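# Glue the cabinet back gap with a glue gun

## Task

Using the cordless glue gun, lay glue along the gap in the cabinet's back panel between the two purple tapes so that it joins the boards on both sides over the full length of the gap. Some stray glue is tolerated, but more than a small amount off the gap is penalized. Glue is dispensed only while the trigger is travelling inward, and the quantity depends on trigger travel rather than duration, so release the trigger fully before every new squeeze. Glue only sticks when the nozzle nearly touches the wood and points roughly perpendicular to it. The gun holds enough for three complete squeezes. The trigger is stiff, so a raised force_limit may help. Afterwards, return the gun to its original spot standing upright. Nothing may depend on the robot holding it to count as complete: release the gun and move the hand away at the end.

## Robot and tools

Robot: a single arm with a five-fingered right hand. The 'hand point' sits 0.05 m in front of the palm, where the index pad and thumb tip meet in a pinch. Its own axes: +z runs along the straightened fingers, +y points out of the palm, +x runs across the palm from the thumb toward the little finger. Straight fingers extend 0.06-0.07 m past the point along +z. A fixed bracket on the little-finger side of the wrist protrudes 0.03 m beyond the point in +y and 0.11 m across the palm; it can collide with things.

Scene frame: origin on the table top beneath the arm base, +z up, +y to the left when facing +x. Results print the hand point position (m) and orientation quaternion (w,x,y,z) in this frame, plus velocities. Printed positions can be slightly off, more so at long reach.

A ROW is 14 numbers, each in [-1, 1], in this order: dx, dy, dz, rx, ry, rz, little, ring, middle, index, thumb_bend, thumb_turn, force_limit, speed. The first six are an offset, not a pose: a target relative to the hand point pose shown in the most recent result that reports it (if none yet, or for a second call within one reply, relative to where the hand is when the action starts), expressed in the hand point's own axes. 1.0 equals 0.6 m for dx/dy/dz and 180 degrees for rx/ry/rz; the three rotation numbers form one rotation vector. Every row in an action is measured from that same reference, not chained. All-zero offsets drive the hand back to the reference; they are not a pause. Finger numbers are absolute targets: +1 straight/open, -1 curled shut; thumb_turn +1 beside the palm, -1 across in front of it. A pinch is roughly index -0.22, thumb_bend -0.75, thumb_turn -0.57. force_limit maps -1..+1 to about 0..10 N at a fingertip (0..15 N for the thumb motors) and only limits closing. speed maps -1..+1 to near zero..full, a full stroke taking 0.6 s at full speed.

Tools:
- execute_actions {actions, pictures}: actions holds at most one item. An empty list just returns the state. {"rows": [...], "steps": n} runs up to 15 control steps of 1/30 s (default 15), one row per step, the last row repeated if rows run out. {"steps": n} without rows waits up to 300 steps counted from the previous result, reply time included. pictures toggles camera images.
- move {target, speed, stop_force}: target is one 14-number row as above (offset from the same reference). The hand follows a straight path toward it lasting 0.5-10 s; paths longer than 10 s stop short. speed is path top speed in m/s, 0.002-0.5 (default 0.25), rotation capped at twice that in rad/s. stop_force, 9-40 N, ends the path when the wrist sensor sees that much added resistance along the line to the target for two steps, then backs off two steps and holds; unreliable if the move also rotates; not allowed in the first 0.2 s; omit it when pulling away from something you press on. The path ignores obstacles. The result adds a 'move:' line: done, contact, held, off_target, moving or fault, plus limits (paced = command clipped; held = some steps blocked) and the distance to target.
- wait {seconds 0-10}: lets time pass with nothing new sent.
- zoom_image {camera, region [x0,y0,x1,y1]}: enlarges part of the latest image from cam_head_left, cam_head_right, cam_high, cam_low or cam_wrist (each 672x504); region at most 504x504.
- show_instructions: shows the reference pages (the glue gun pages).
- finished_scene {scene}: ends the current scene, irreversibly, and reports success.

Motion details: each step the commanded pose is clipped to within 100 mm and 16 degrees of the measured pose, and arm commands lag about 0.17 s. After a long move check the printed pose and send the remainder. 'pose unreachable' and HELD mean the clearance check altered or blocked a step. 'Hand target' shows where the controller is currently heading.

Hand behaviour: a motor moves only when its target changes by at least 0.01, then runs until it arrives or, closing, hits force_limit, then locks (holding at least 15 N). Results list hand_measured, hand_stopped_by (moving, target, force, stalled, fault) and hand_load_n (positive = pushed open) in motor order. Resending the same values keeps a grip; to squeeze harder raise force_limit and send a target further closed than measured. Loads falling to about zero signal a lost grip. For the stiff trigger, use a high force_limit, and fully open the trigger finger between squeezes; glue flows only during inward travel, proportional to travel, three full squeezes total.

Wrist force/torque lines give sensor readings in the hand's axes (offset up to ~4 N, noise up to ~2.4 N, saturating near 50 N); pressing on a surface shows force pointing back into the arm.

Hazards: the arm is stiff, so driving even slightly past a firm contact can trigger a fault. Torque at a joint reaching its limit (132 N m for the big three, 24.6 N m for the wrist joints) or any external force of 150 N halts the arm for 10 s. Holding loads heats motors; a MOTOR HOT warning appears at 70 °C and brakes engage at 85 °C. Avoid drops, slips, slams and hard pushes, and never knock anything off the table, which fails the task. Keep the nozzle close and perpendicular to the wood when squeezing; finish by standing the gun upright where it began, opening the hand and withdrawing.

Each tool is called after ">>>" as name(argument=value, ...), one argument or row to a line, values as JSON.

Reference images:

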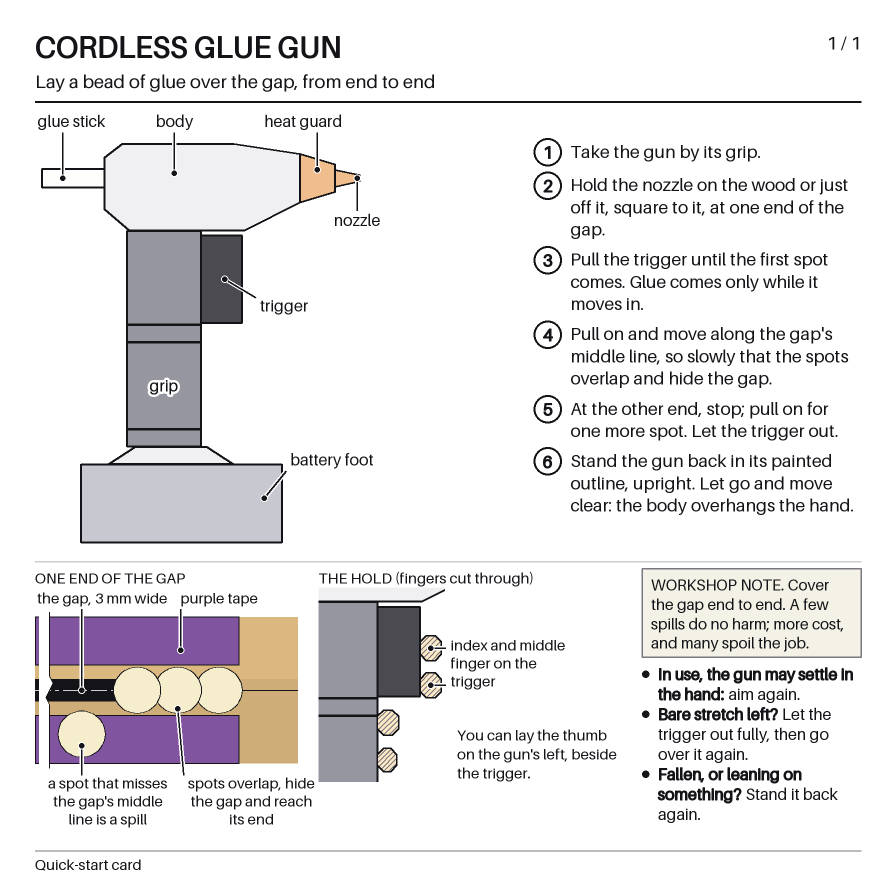

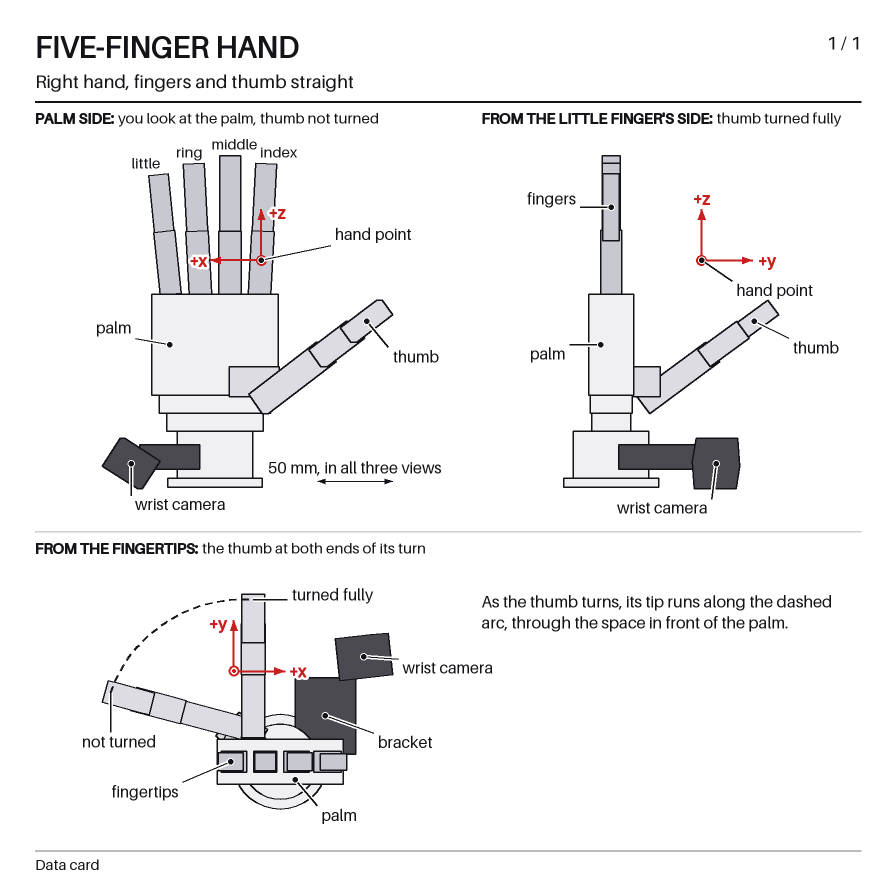

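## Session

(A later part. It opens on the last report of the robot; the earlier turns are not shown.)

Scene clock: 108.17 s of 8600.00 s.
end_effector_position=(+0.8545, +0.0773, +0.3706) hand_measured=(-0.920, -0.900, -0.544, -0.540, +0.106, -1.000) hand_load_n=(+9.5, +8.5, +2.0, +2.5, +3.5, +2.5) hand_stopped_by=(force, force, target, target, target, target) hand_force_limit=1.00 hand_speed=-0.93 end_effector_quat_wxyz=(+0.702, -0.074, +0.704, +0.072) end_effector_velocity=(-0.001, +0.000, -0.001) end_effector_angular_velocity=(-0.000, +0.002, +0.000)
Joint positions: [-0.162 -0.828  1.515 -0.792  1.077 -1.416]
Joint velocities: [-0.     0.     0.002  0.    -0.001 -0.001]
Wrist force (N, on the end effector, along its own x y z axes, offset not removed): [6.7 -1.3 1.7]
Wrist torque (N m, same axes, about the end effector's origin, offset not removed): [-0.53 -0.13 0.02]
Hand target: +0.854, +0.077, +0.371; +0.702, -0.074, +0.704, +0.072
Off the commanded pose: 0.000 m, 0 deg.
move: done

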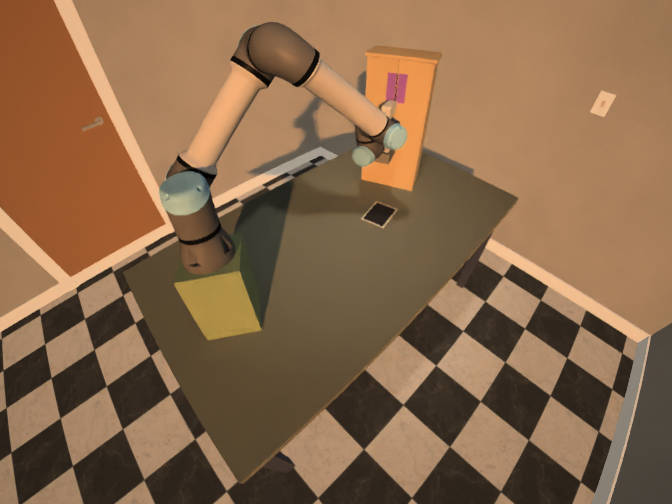

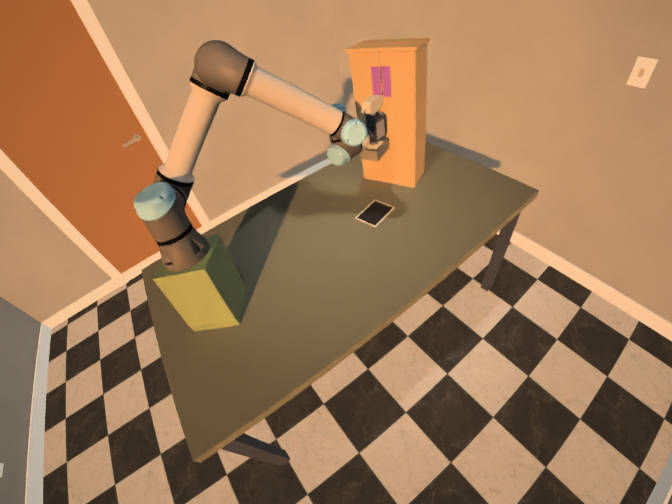

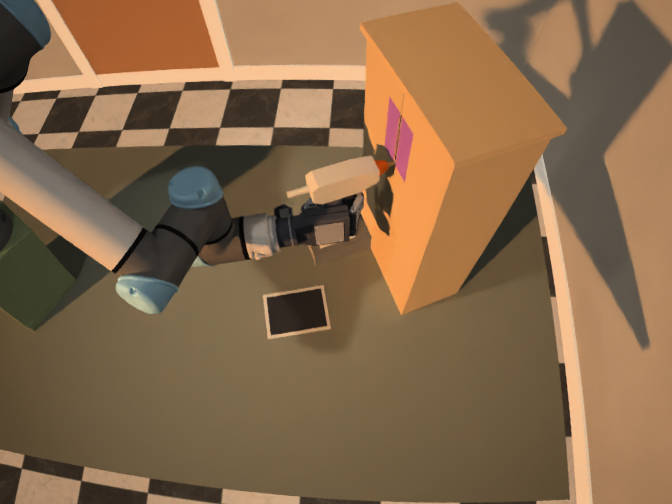

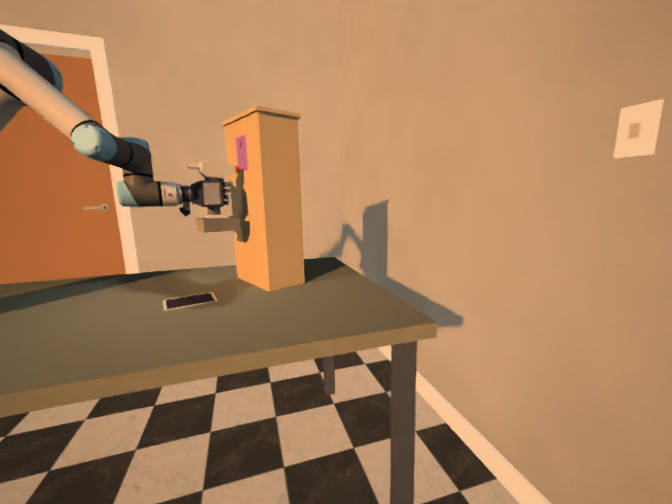

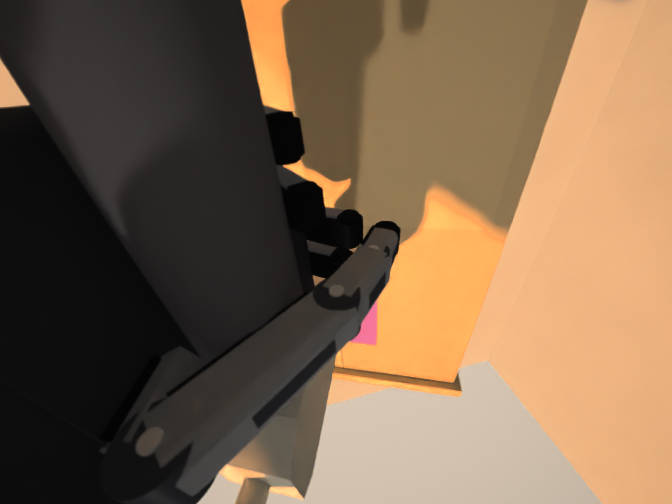

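>>> move(
  target=[-0.033,0,-0.0002,0,0,0,-1,-1,-0.62,-0.615,0.1,-1,1,-0.98],
  speed=0.01,
)

>>> zoom_image(
  camera="cam_high",
  region=[375,140,415,170],
)

>>> move(
  target=[0.07,0,-0.04,0,0,0,-1,-1,-0.62,-0.615,0.1,-1,1,-0.98],
  speed=0.06,
)

>>> zoom_image(
  camera="cam_high",
  region=[375,140,415,170],
)

>>> zoom_image(
  camera="cam_head_left",
  region=[370,68,420,106],
)

Scene clock: 113.97 s of 8600.00 s.
end_effector_position=(+0.8544, +0.0773, +0.3904) hand_measured=(-0.920, -0.900, -0.620, -0.614, +0.106, -1.000) hand_load_n=(+8.5, +7.5, +2.5, +3.5, +3.5, +3.0) hand_stopped_by=(force, force, moving, moving, target, target) hand_force_limit=1.00 hand_speed=-0.98 end_effector_quat_wxyz=(+0.702, -0.074, +0.704, +0.072) end_effector_velocity=(-0.000, +0.000, -0.000) end_effector_angular_velocity=(+0.000, +0.001, +0.001)
Joint positions: [-0.167 -0.859  1.511 -0.757  1.072 -1.415]
Joint velocities: [-0.    -0.     0.001  0.001 -0.002 -0.   ]
Wrist force (N, on the end effector, along its own x y z axes, offset not removed): [9.9 -0.8 2.9]
Wrist torque (N m, same axes, about the end effector's origin, offset not removed): [-0.62 -0.50 0.01]
Hand target: +0.854, +0.077, +0.390; +0.702, -0.074, +0.704, +0.072
Off the commanded pose: 0.000 m, 0 deg.
After step 90, 0.37 s passed at rest.
move: done

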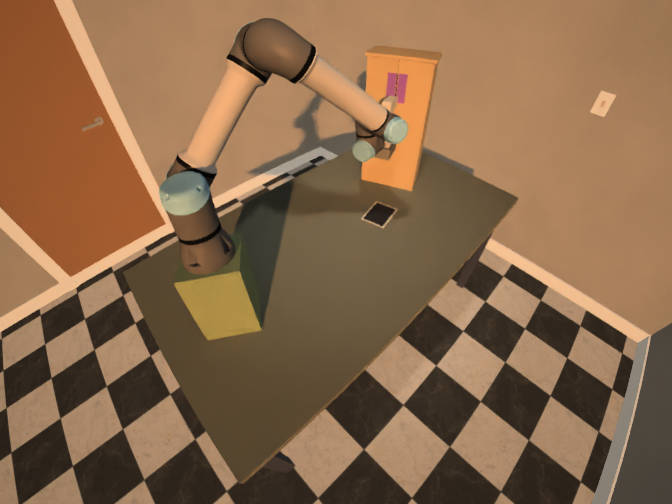

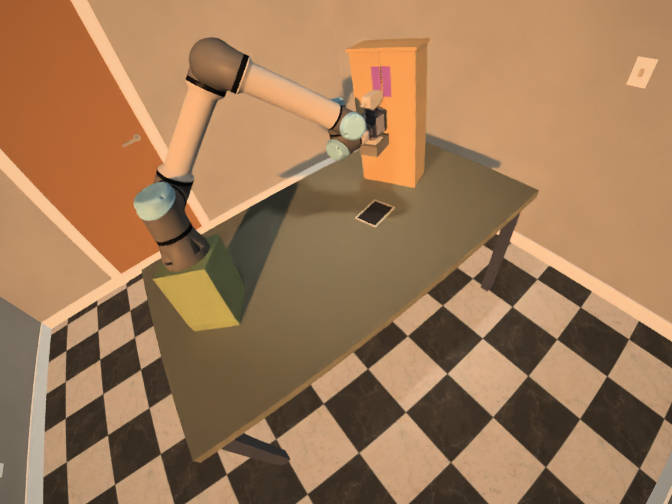

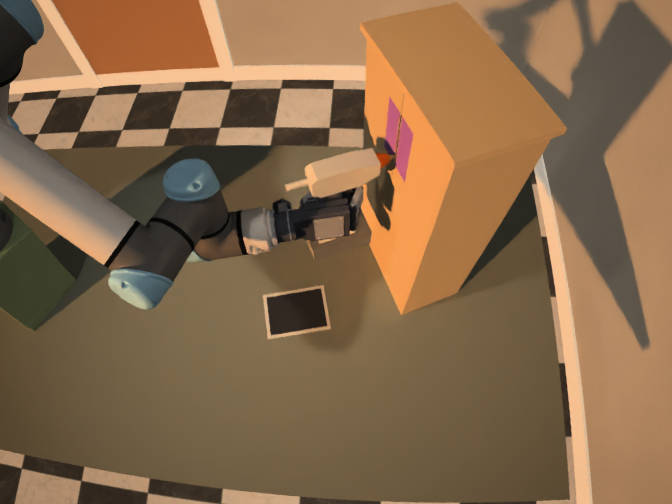

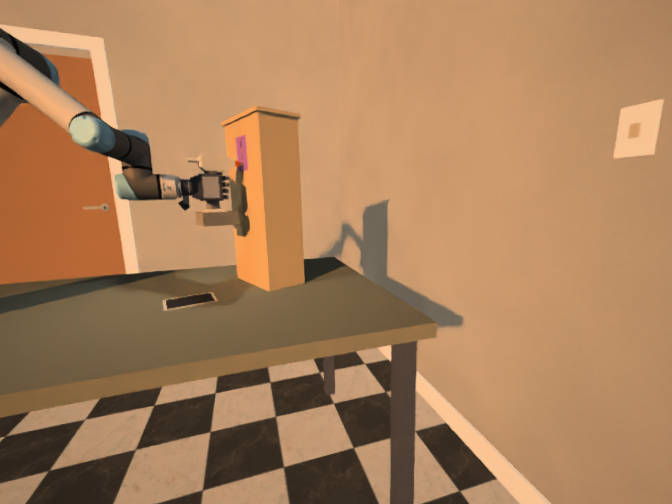

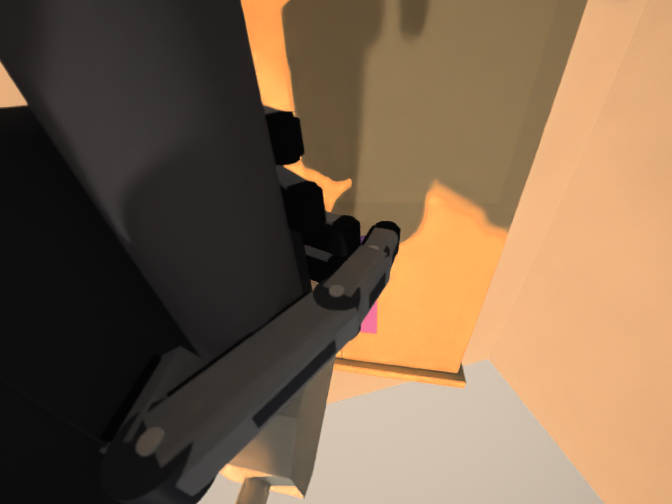

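Region (375, 140, 415, 170) of cam_high's 672x504 image, scaled by 12.600, with more detail than that image has; it fills the top 378 rows of this view, and the rest is white.

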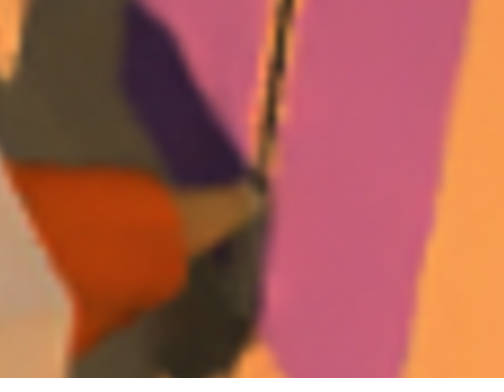

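Scene clock: 115.20 s of 8600.00 s.
end_effector_position=(+0.8309, +0.0723, +0.3488) hand_measured=(-0.920, -0.900, -0.618, -0.612, +0.106, -1.000) hand_load_n=(+8.5, +7.5, +2.5, +3.0, +3.5, +3.0) hand_stopped_by=(force, force, target, target, target, target) hand_force_limit=1.00 hand_speed=-0.98 end_effector_quat_wxyz=(+0.702, -0.074, +0.705, +0.072) end_effector_velocity=(-0.002, -0.001, -0.003) end_effector_angular_velocity=(+0.000, +0.001, -0.000)
Joint positions: [-0.177 -0.83   1.6   -0.876  1.063 -1.414]
Joint velocities: [-0.001  0.002  0.006 -0.007 -0.001  0.   ]
Wrist force (N, on the end effector, along its own x y z axes, offset not removed): [4.4 -2.5 -1.1]
Wrist torque (N m, same axes, about the end effector's origin, offset not removed): [-0.33 0.50 -0.37]
Hand target: +0.831, +0.072, +0.348; +0.702, -0.074, +0.704, +0.072
Off the commanded pose: 0.000 m, 0 deg.
move: done

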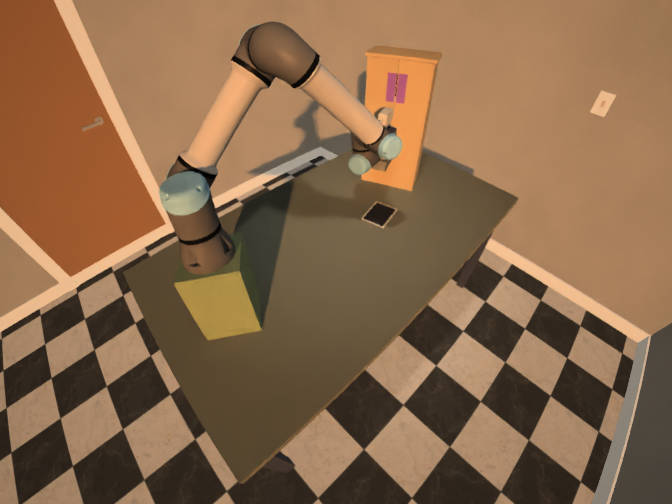

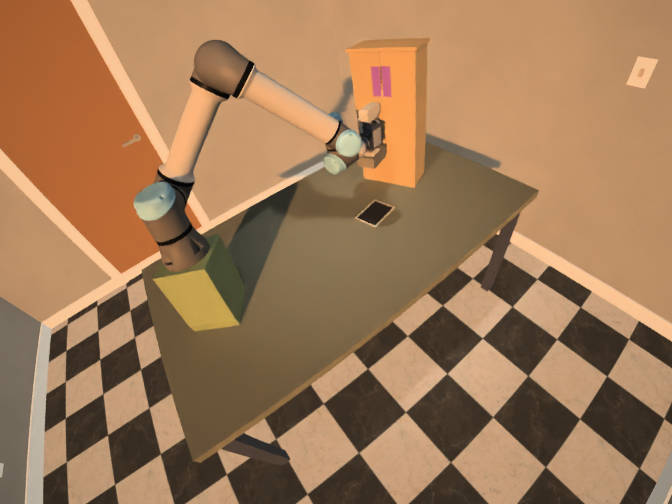

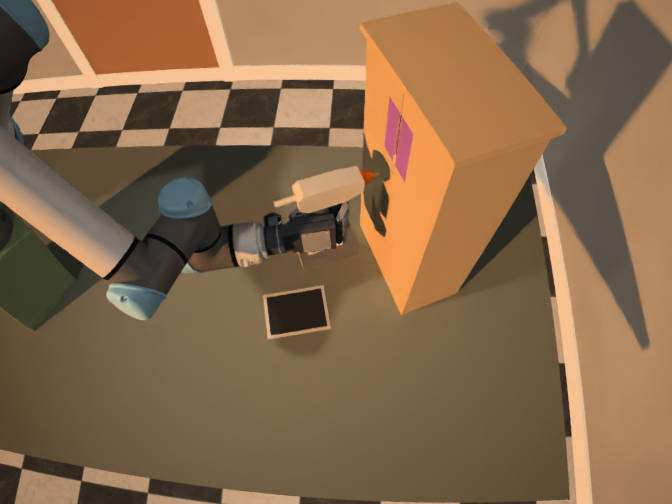

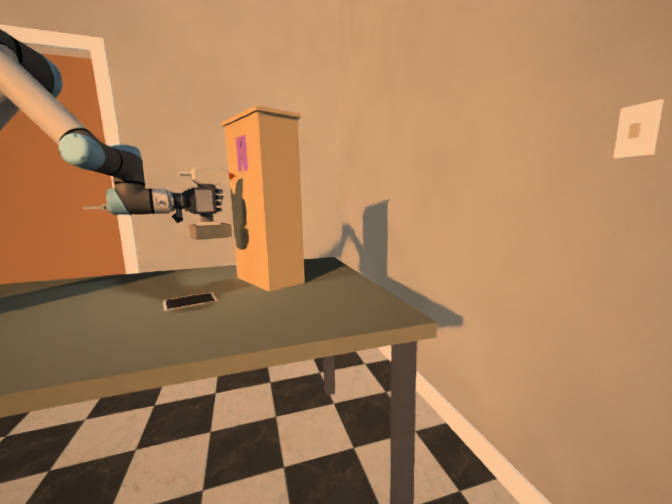

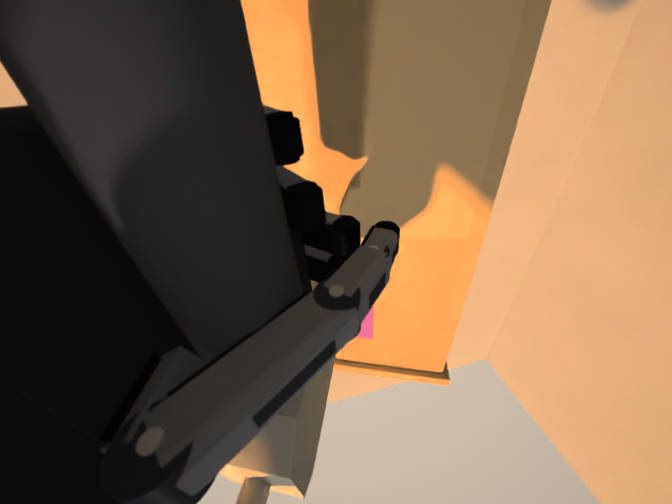

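Region (375, 140, 415, 170) of cam_high's 672x504 image, scaled by 12.600, with more detail than that image has; it fills the top 378 rows of this view, and the rest is white.

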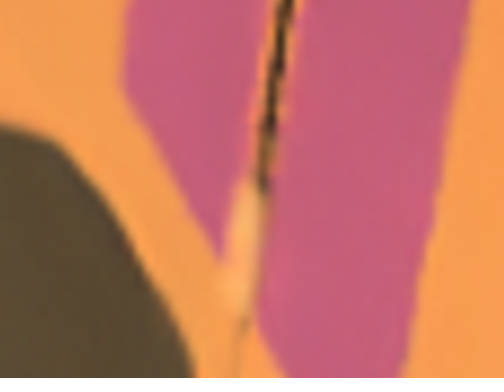

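Region (370, 68, 420, 106) of cam_head_left's 672x504 image, scaled by 10.080, with more detail than that image has; it fills the top 383 rows of this view, and the rest is white.

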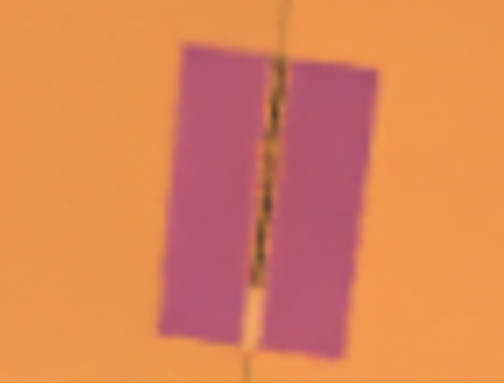

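>>> move(
  target=[-0.0695,0,0.0397,0,0,0,-1,-1,-0.62,-0.615,0.1,-1,1,-0.98],
  speed=0.05,
)

>>> move(
  target=[-0.05,0,0,0,0,0,-1,-1,-0.73,-0.725,0.1,-1,1,-0.98],
  speed=0.01,
)

>>> zoom_image(
  camera="cam_high",
  region=[375,128,415,158],
)

Scene clock: 118.87 s of 8600.00 s.
end_effector_position=(+0.8543, +0.0773, +0.3901) hand_measured=(-0.920, -0.900, -0.618, -0.612, +0.106, -1.000) hand_load_n=(+8.5, +7.5, +2.5, +3.0, +3.5, +3.0) hand_stopped_by=(force, force, target, target, target, target) hand_force_limit=1.00 hand_speed=-0.98 end_effector_quat_wxyz=(+0.702, -0.074, +0.704, +0.072) end_effector_velocity=(+0.001, +0.000, +0.001) end_effector_angular_velocity=(+0.001, +0.002, -0.000)
Joint positions: [-0.167 -0.859  1.511 -0.758  1.072 -1.415]
Joint velocities: [ 0.    -0.001 -0.004  0.007  0.     0.   ]
Wrist force (N, on the end effector, along its own x y z axes, offset not removed): [8.9 0.8 2.2]
Wrist torque (N m, same axes, about the end effector's origin, offset not removed): [-0.02 -0.43 0.01]
Hand target: +0.854, +0.077, +0.390; +0.702, -0.074, +0.704, +0.072
Off the commanded pose: 0.000 m, 0 deg.
move: done

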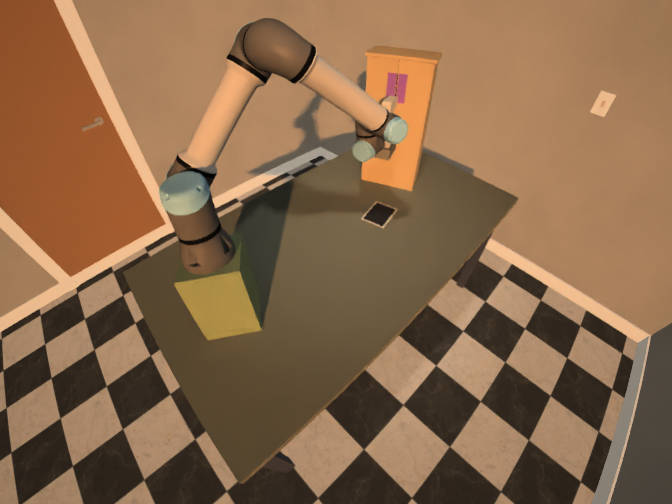

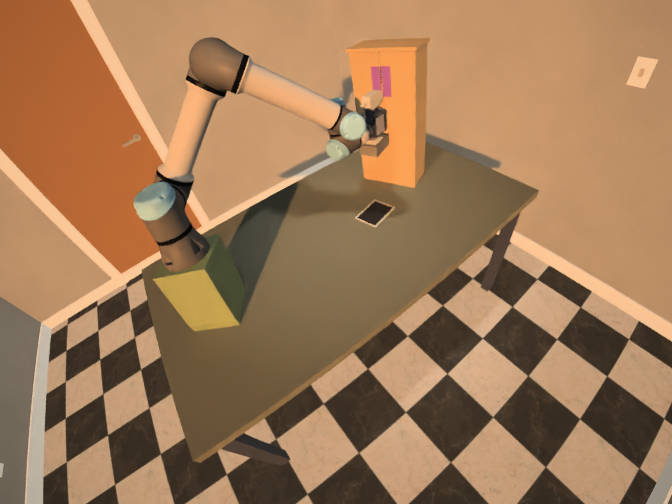

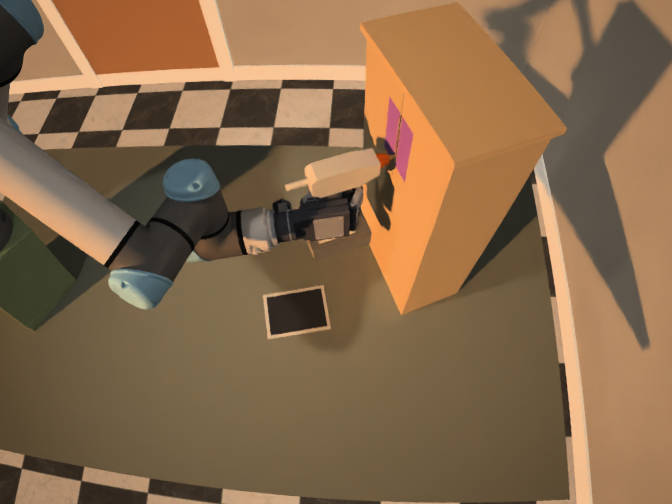

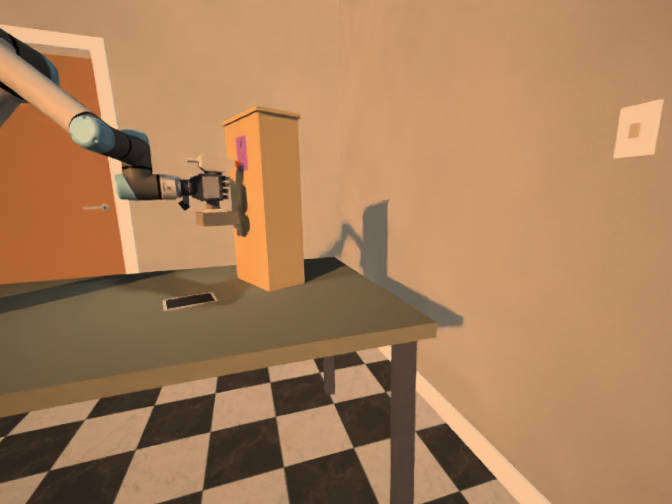

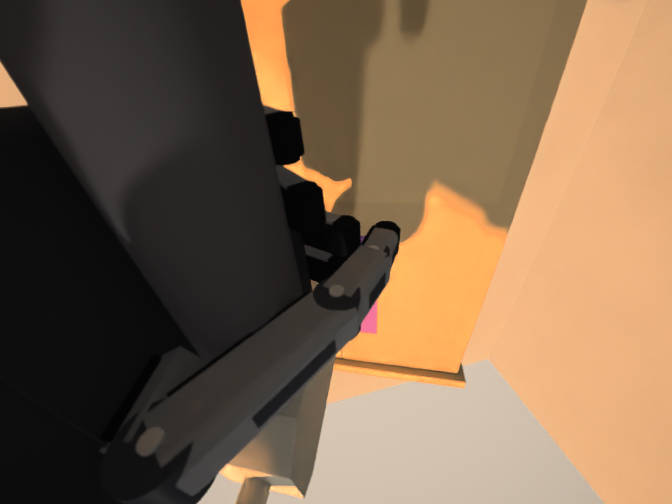

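Scene clock: 122.33 s of 8600.00 s.
end_effector_position=(+0.8544, +0.0773, +0.4201) hand_measured=(-0.920, -0.900, -0.726, -0.722, +0.106, -1.000) hand_load_n=(+5.5, +4.5, +9.5, +6.0, +7.0, +3.0) hand_stopped_by=(force, force, force, moving, target, target) hand_force_limit=1.00 hand_speed=-0.98 end_effector_quat_wxyz=(+0.702, -0.074, +0.704, +0.072) end_effector_velocity=(-0.001, +0.000, -0.001) end_effector_angular_velocity=(+0.000, +0.001, -0.000)
Joint positions: [-0.174 -0.903  1.5   -0.703  1.066 -1.414]
Joint velocities: [-0.    -0.001  0.003 -0.001  0.    -0.   ]
Wrist force (N, on the end effector, along its own x y z axes, offset not removed): [9.9 -1.1 0.7]
Wrist torque (N m, same axes, about the end effector's origin, offset not removed): [-0.14 -0.47 0.11]
Hand target: +0.854, +0.077, +0.420; +0.702, -0.074, +0.704, +0.072
Off the commanded pose: 0.000 m, 0 deg.
move: done

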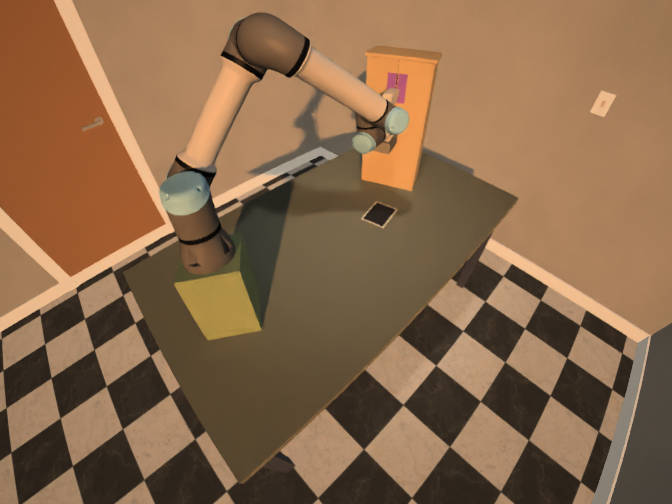

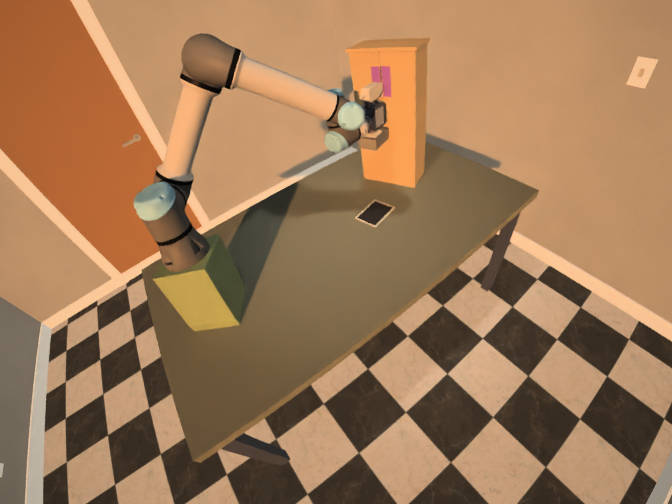

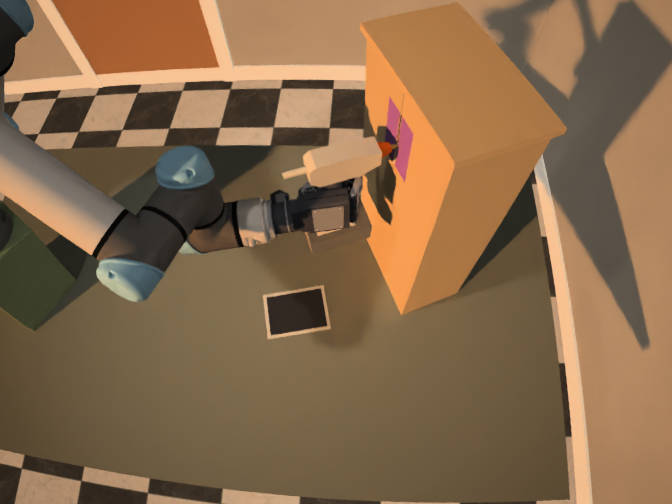

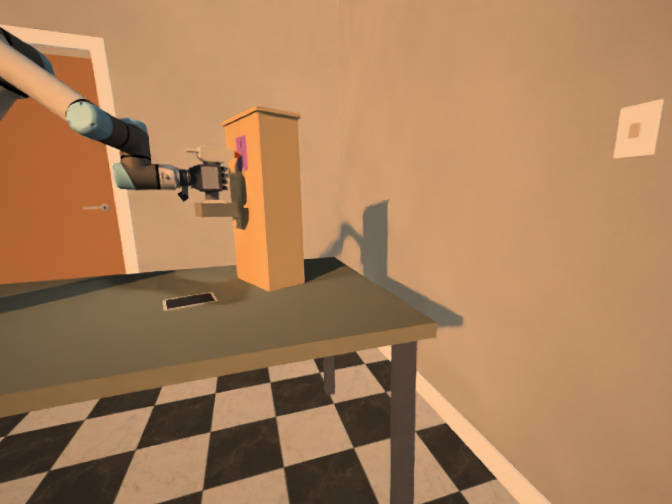

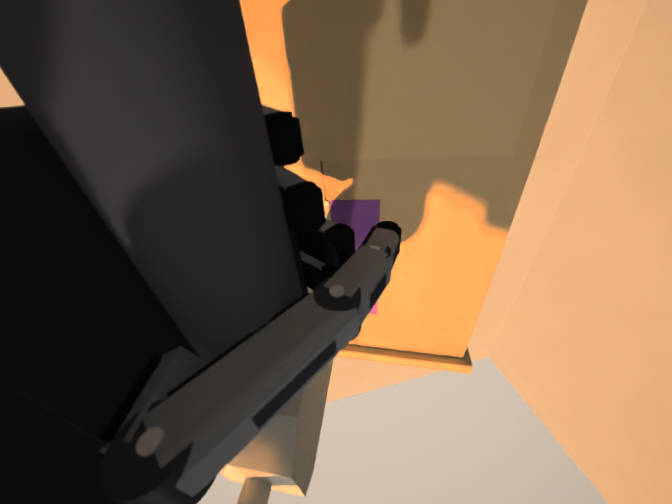

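Region (375, 128, 415, 158) of cam_high's 672x504 image, scaled by 12.600, with more detail than that image has; it fills the top 378 rows of this view, and the rest is white.

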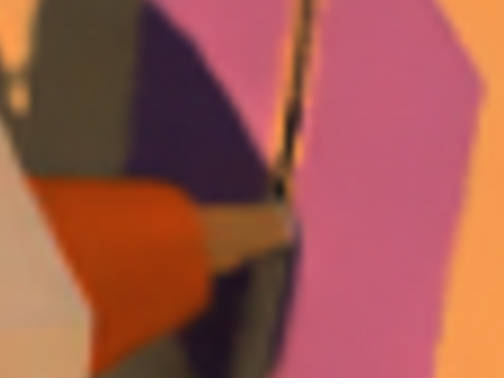

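>>> move(
  target=[0.11,0,-0.04,0,0,0,-0.98,-0.98,-0.33,-0.33,0.1,-1,1,-0.8],
  speed=0.06,
)

>>> zoom_image(
  camera="cam_high",
  region=[360,110,440,170],
)

>>> zoom_image(
  camera="cam_head_left",
  region=[370,68,420,106],
)

>>> move(
  target=[-0.19,0.005,0.033,0,0,0,-1,-1,-0.5,-0.495,0.1,-1,1,-0.9],
  speed=0.08,
)

>>> zoom_image(
  camera="cam_high",
  region=[380,100,420,130],
)

>>> zoom_image(
  camera="cam_low",
  region=[220,125,260,155],
)

Scene clock: 128.83 s of 8600.00 s.
end_effector_position=(+0.8307, +0.0723, +0.3545) hand_measured=(-0.940, -0.918, -0.330, -0.330, +0.106, -1.000) hand_load_n=(+8.5, +10.0, +0.0, +0.0, +4.5, +4.5) hand_stopped_by=(force, force, target, target, target, target) hand_force_limit=1.00 hand_speed=-0.80 end_effector_quat_wxyz=(+0.702, -0.074, +0.705, +0.072) end_effector_velocity=(-0.001, -0.000, -0.003) end_effector_angular_velocity=(+0.000, +0.001, -0.000)
Joint positions: [-0.178 -0.84   1.6   -0.867  1.061 -1.414]
Joint velocities: [-0.     0.003  0.005 -0.007  0.     0.   ]
Wrist force (N, on the end effector, along its own x y z axes, offset not removed): [10.3 -2.4 0.5]
Wrist torque (N m, same axes, about the end effector's origin, offset not removed): [-0.37 -0.78 -0.05]
Hand target: +0.831, +0.072, +0.354; +0.702, -0.074, +0.704, +0.072
Off the commanded pose: 0.000 m, 0 deg.
After step 90, 1.90 s passed at rest.
move: done

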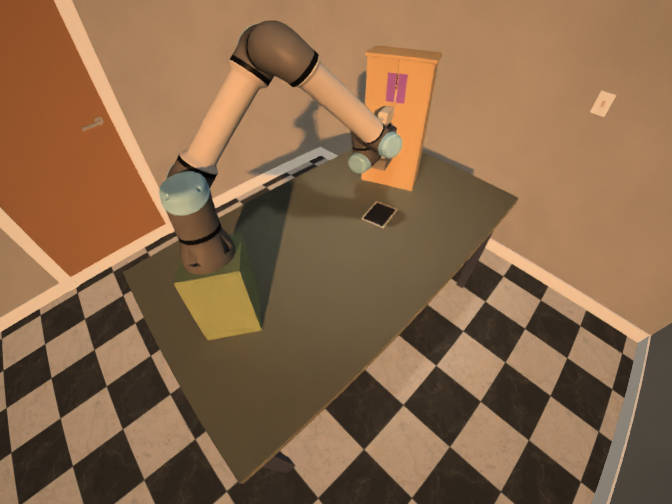

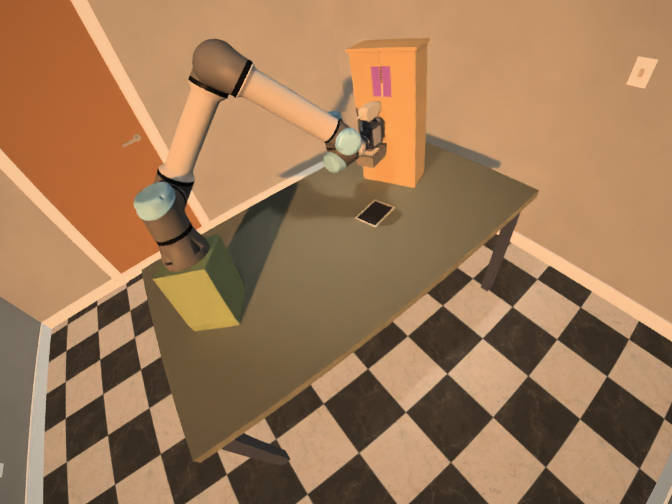

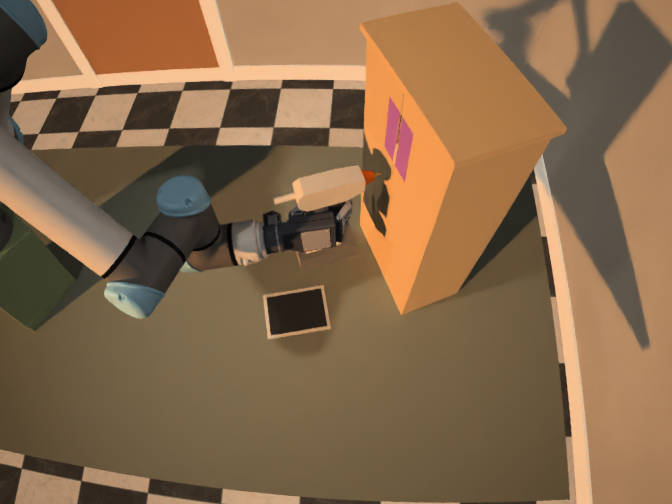

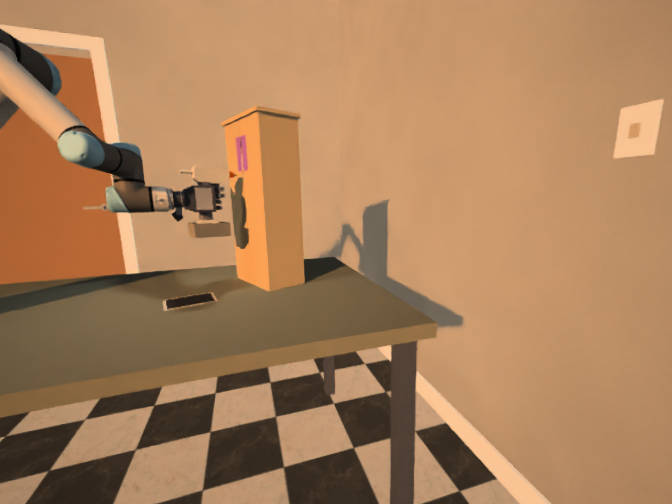

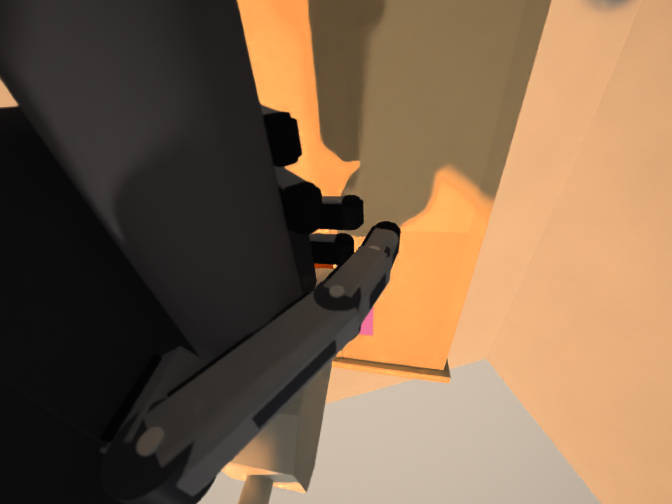

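Region (360, 110, 440, 170) of cam_high's 672x504 image, scaled by 6.300, with more detail than that image has; it fills the top 378 rows of this view, and the rest is white.

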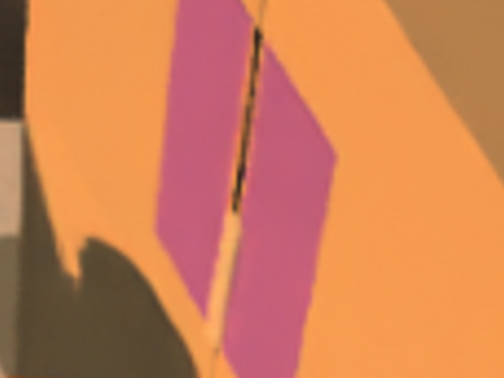

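Region (370, 68, 420, 106) of cam_head_left's 672x504 image, scaled by 10.080, with more detail than that image has; it fills the top 383 rows of this view, and the rest is white.

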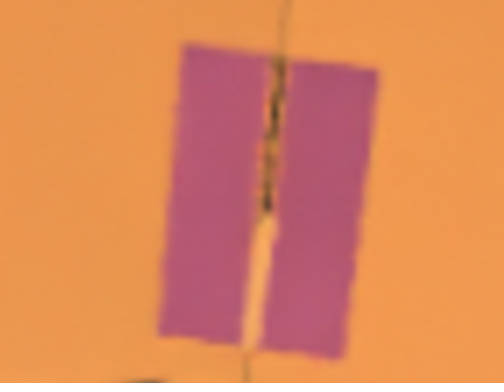

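Scene clock: 130.77 s of 8600.00 s.
end_effector_position=(+0.8500, +0.0795, +0.4681) hand_measured=(-0.946, -0.918, -0.500, -0.492, +0.106, -1.000) hand_load_n=(+10.5, +9.5, +1.0, +3.5, +4.5, +4.5) hand_stopped_by=(force, force, target, target, target, target) hand_force_limit=1.00 hand_speed=-0.90 end_effector_quat_wxyz=(+0.702, -0.074, +0.704, +0.072) end_effector_velocity=(+0.000, +0.000, +0.002) end_effector_angular_velocity=(-0.001, +0.001, +0.001)
Joint positions: [-0.184 -0.978  1.488 -0.617  1.055 -1.413]
Joint velocities: [-0.    -0.003 -0.004  0.008 -0.001 -0.002]
Wrist force (N, on the end effector, along its own x y z axes, offset not removed): [7.2 -1.6 3.1]
Wrist torque (N m, same axes, about the end effector's origin, offset not removed): [-0.47 -0.49 0.07]
Hand target: +0.850, +0.079, +0.468; +0.702, -0.074, +0.705, +0.072
Off the commanded pose: 0.000 m, 0 deg.
move: done

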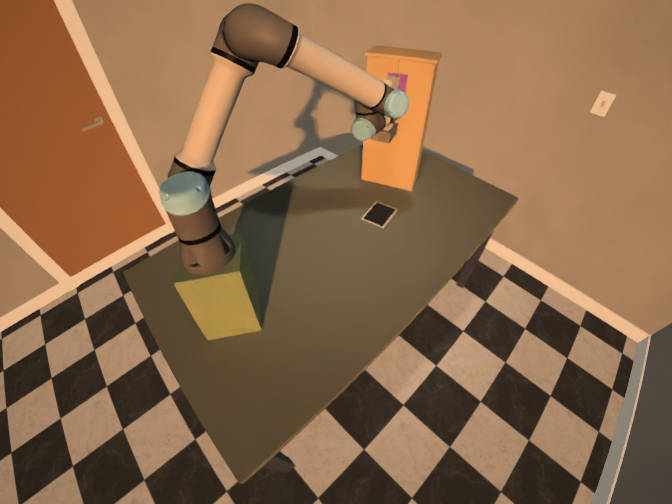

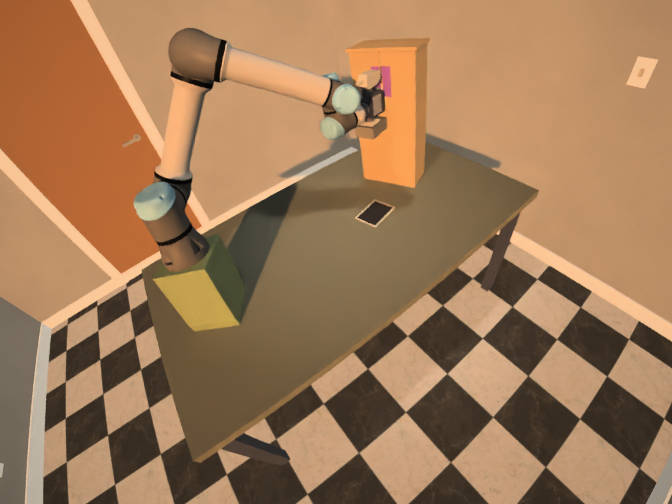

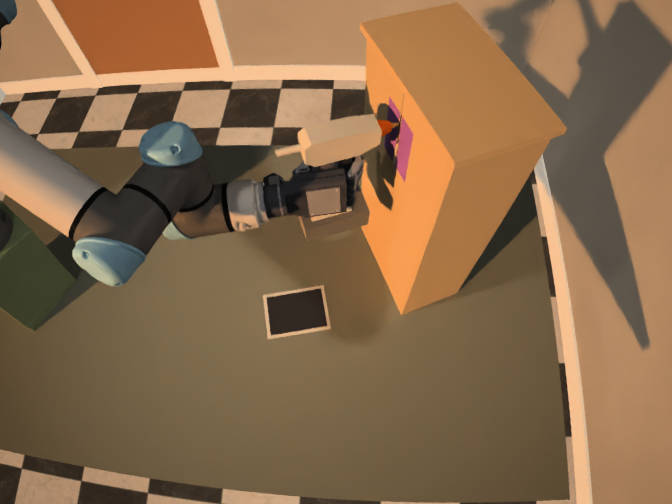

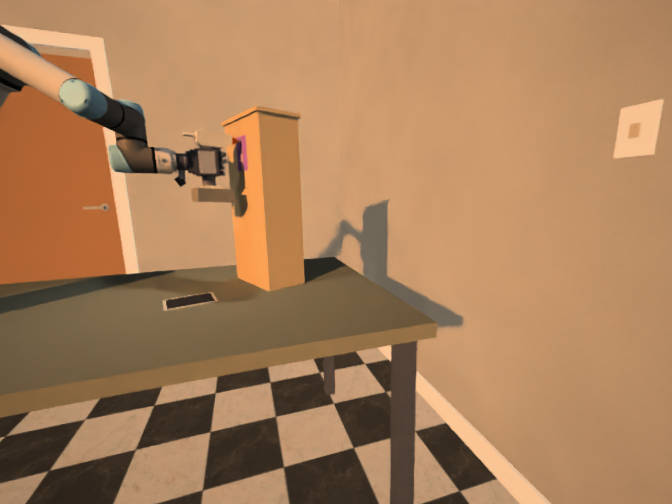

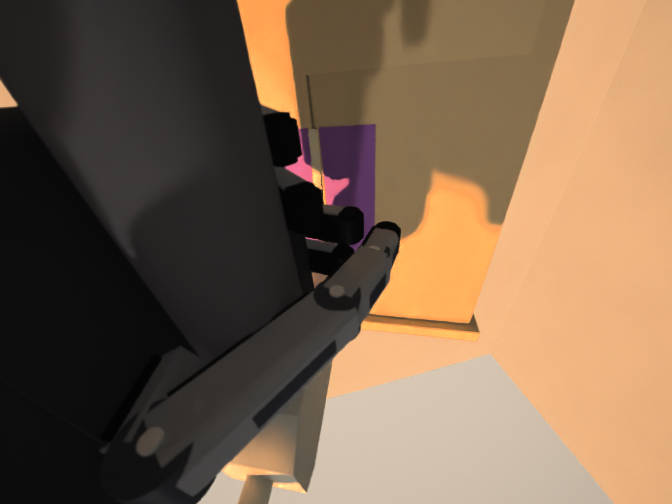

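Region (380, 100, 420, 130) of cam_high's 672x504 image, scaled by 12.600, with more detail than that image has; it fills the top 378 rows of this view, and the rest is white.

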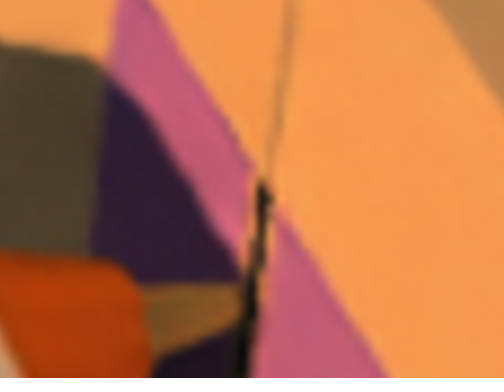

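Region (220, 125, 260, 155) of cam_low's 672x504 image, scaled by 12.600, with more detail than that image has; it fills the top 378 rows of this view, and the rest is white.

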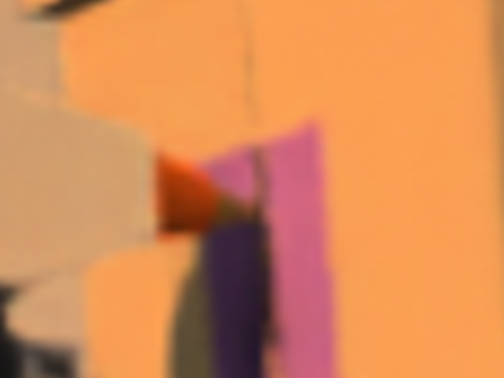

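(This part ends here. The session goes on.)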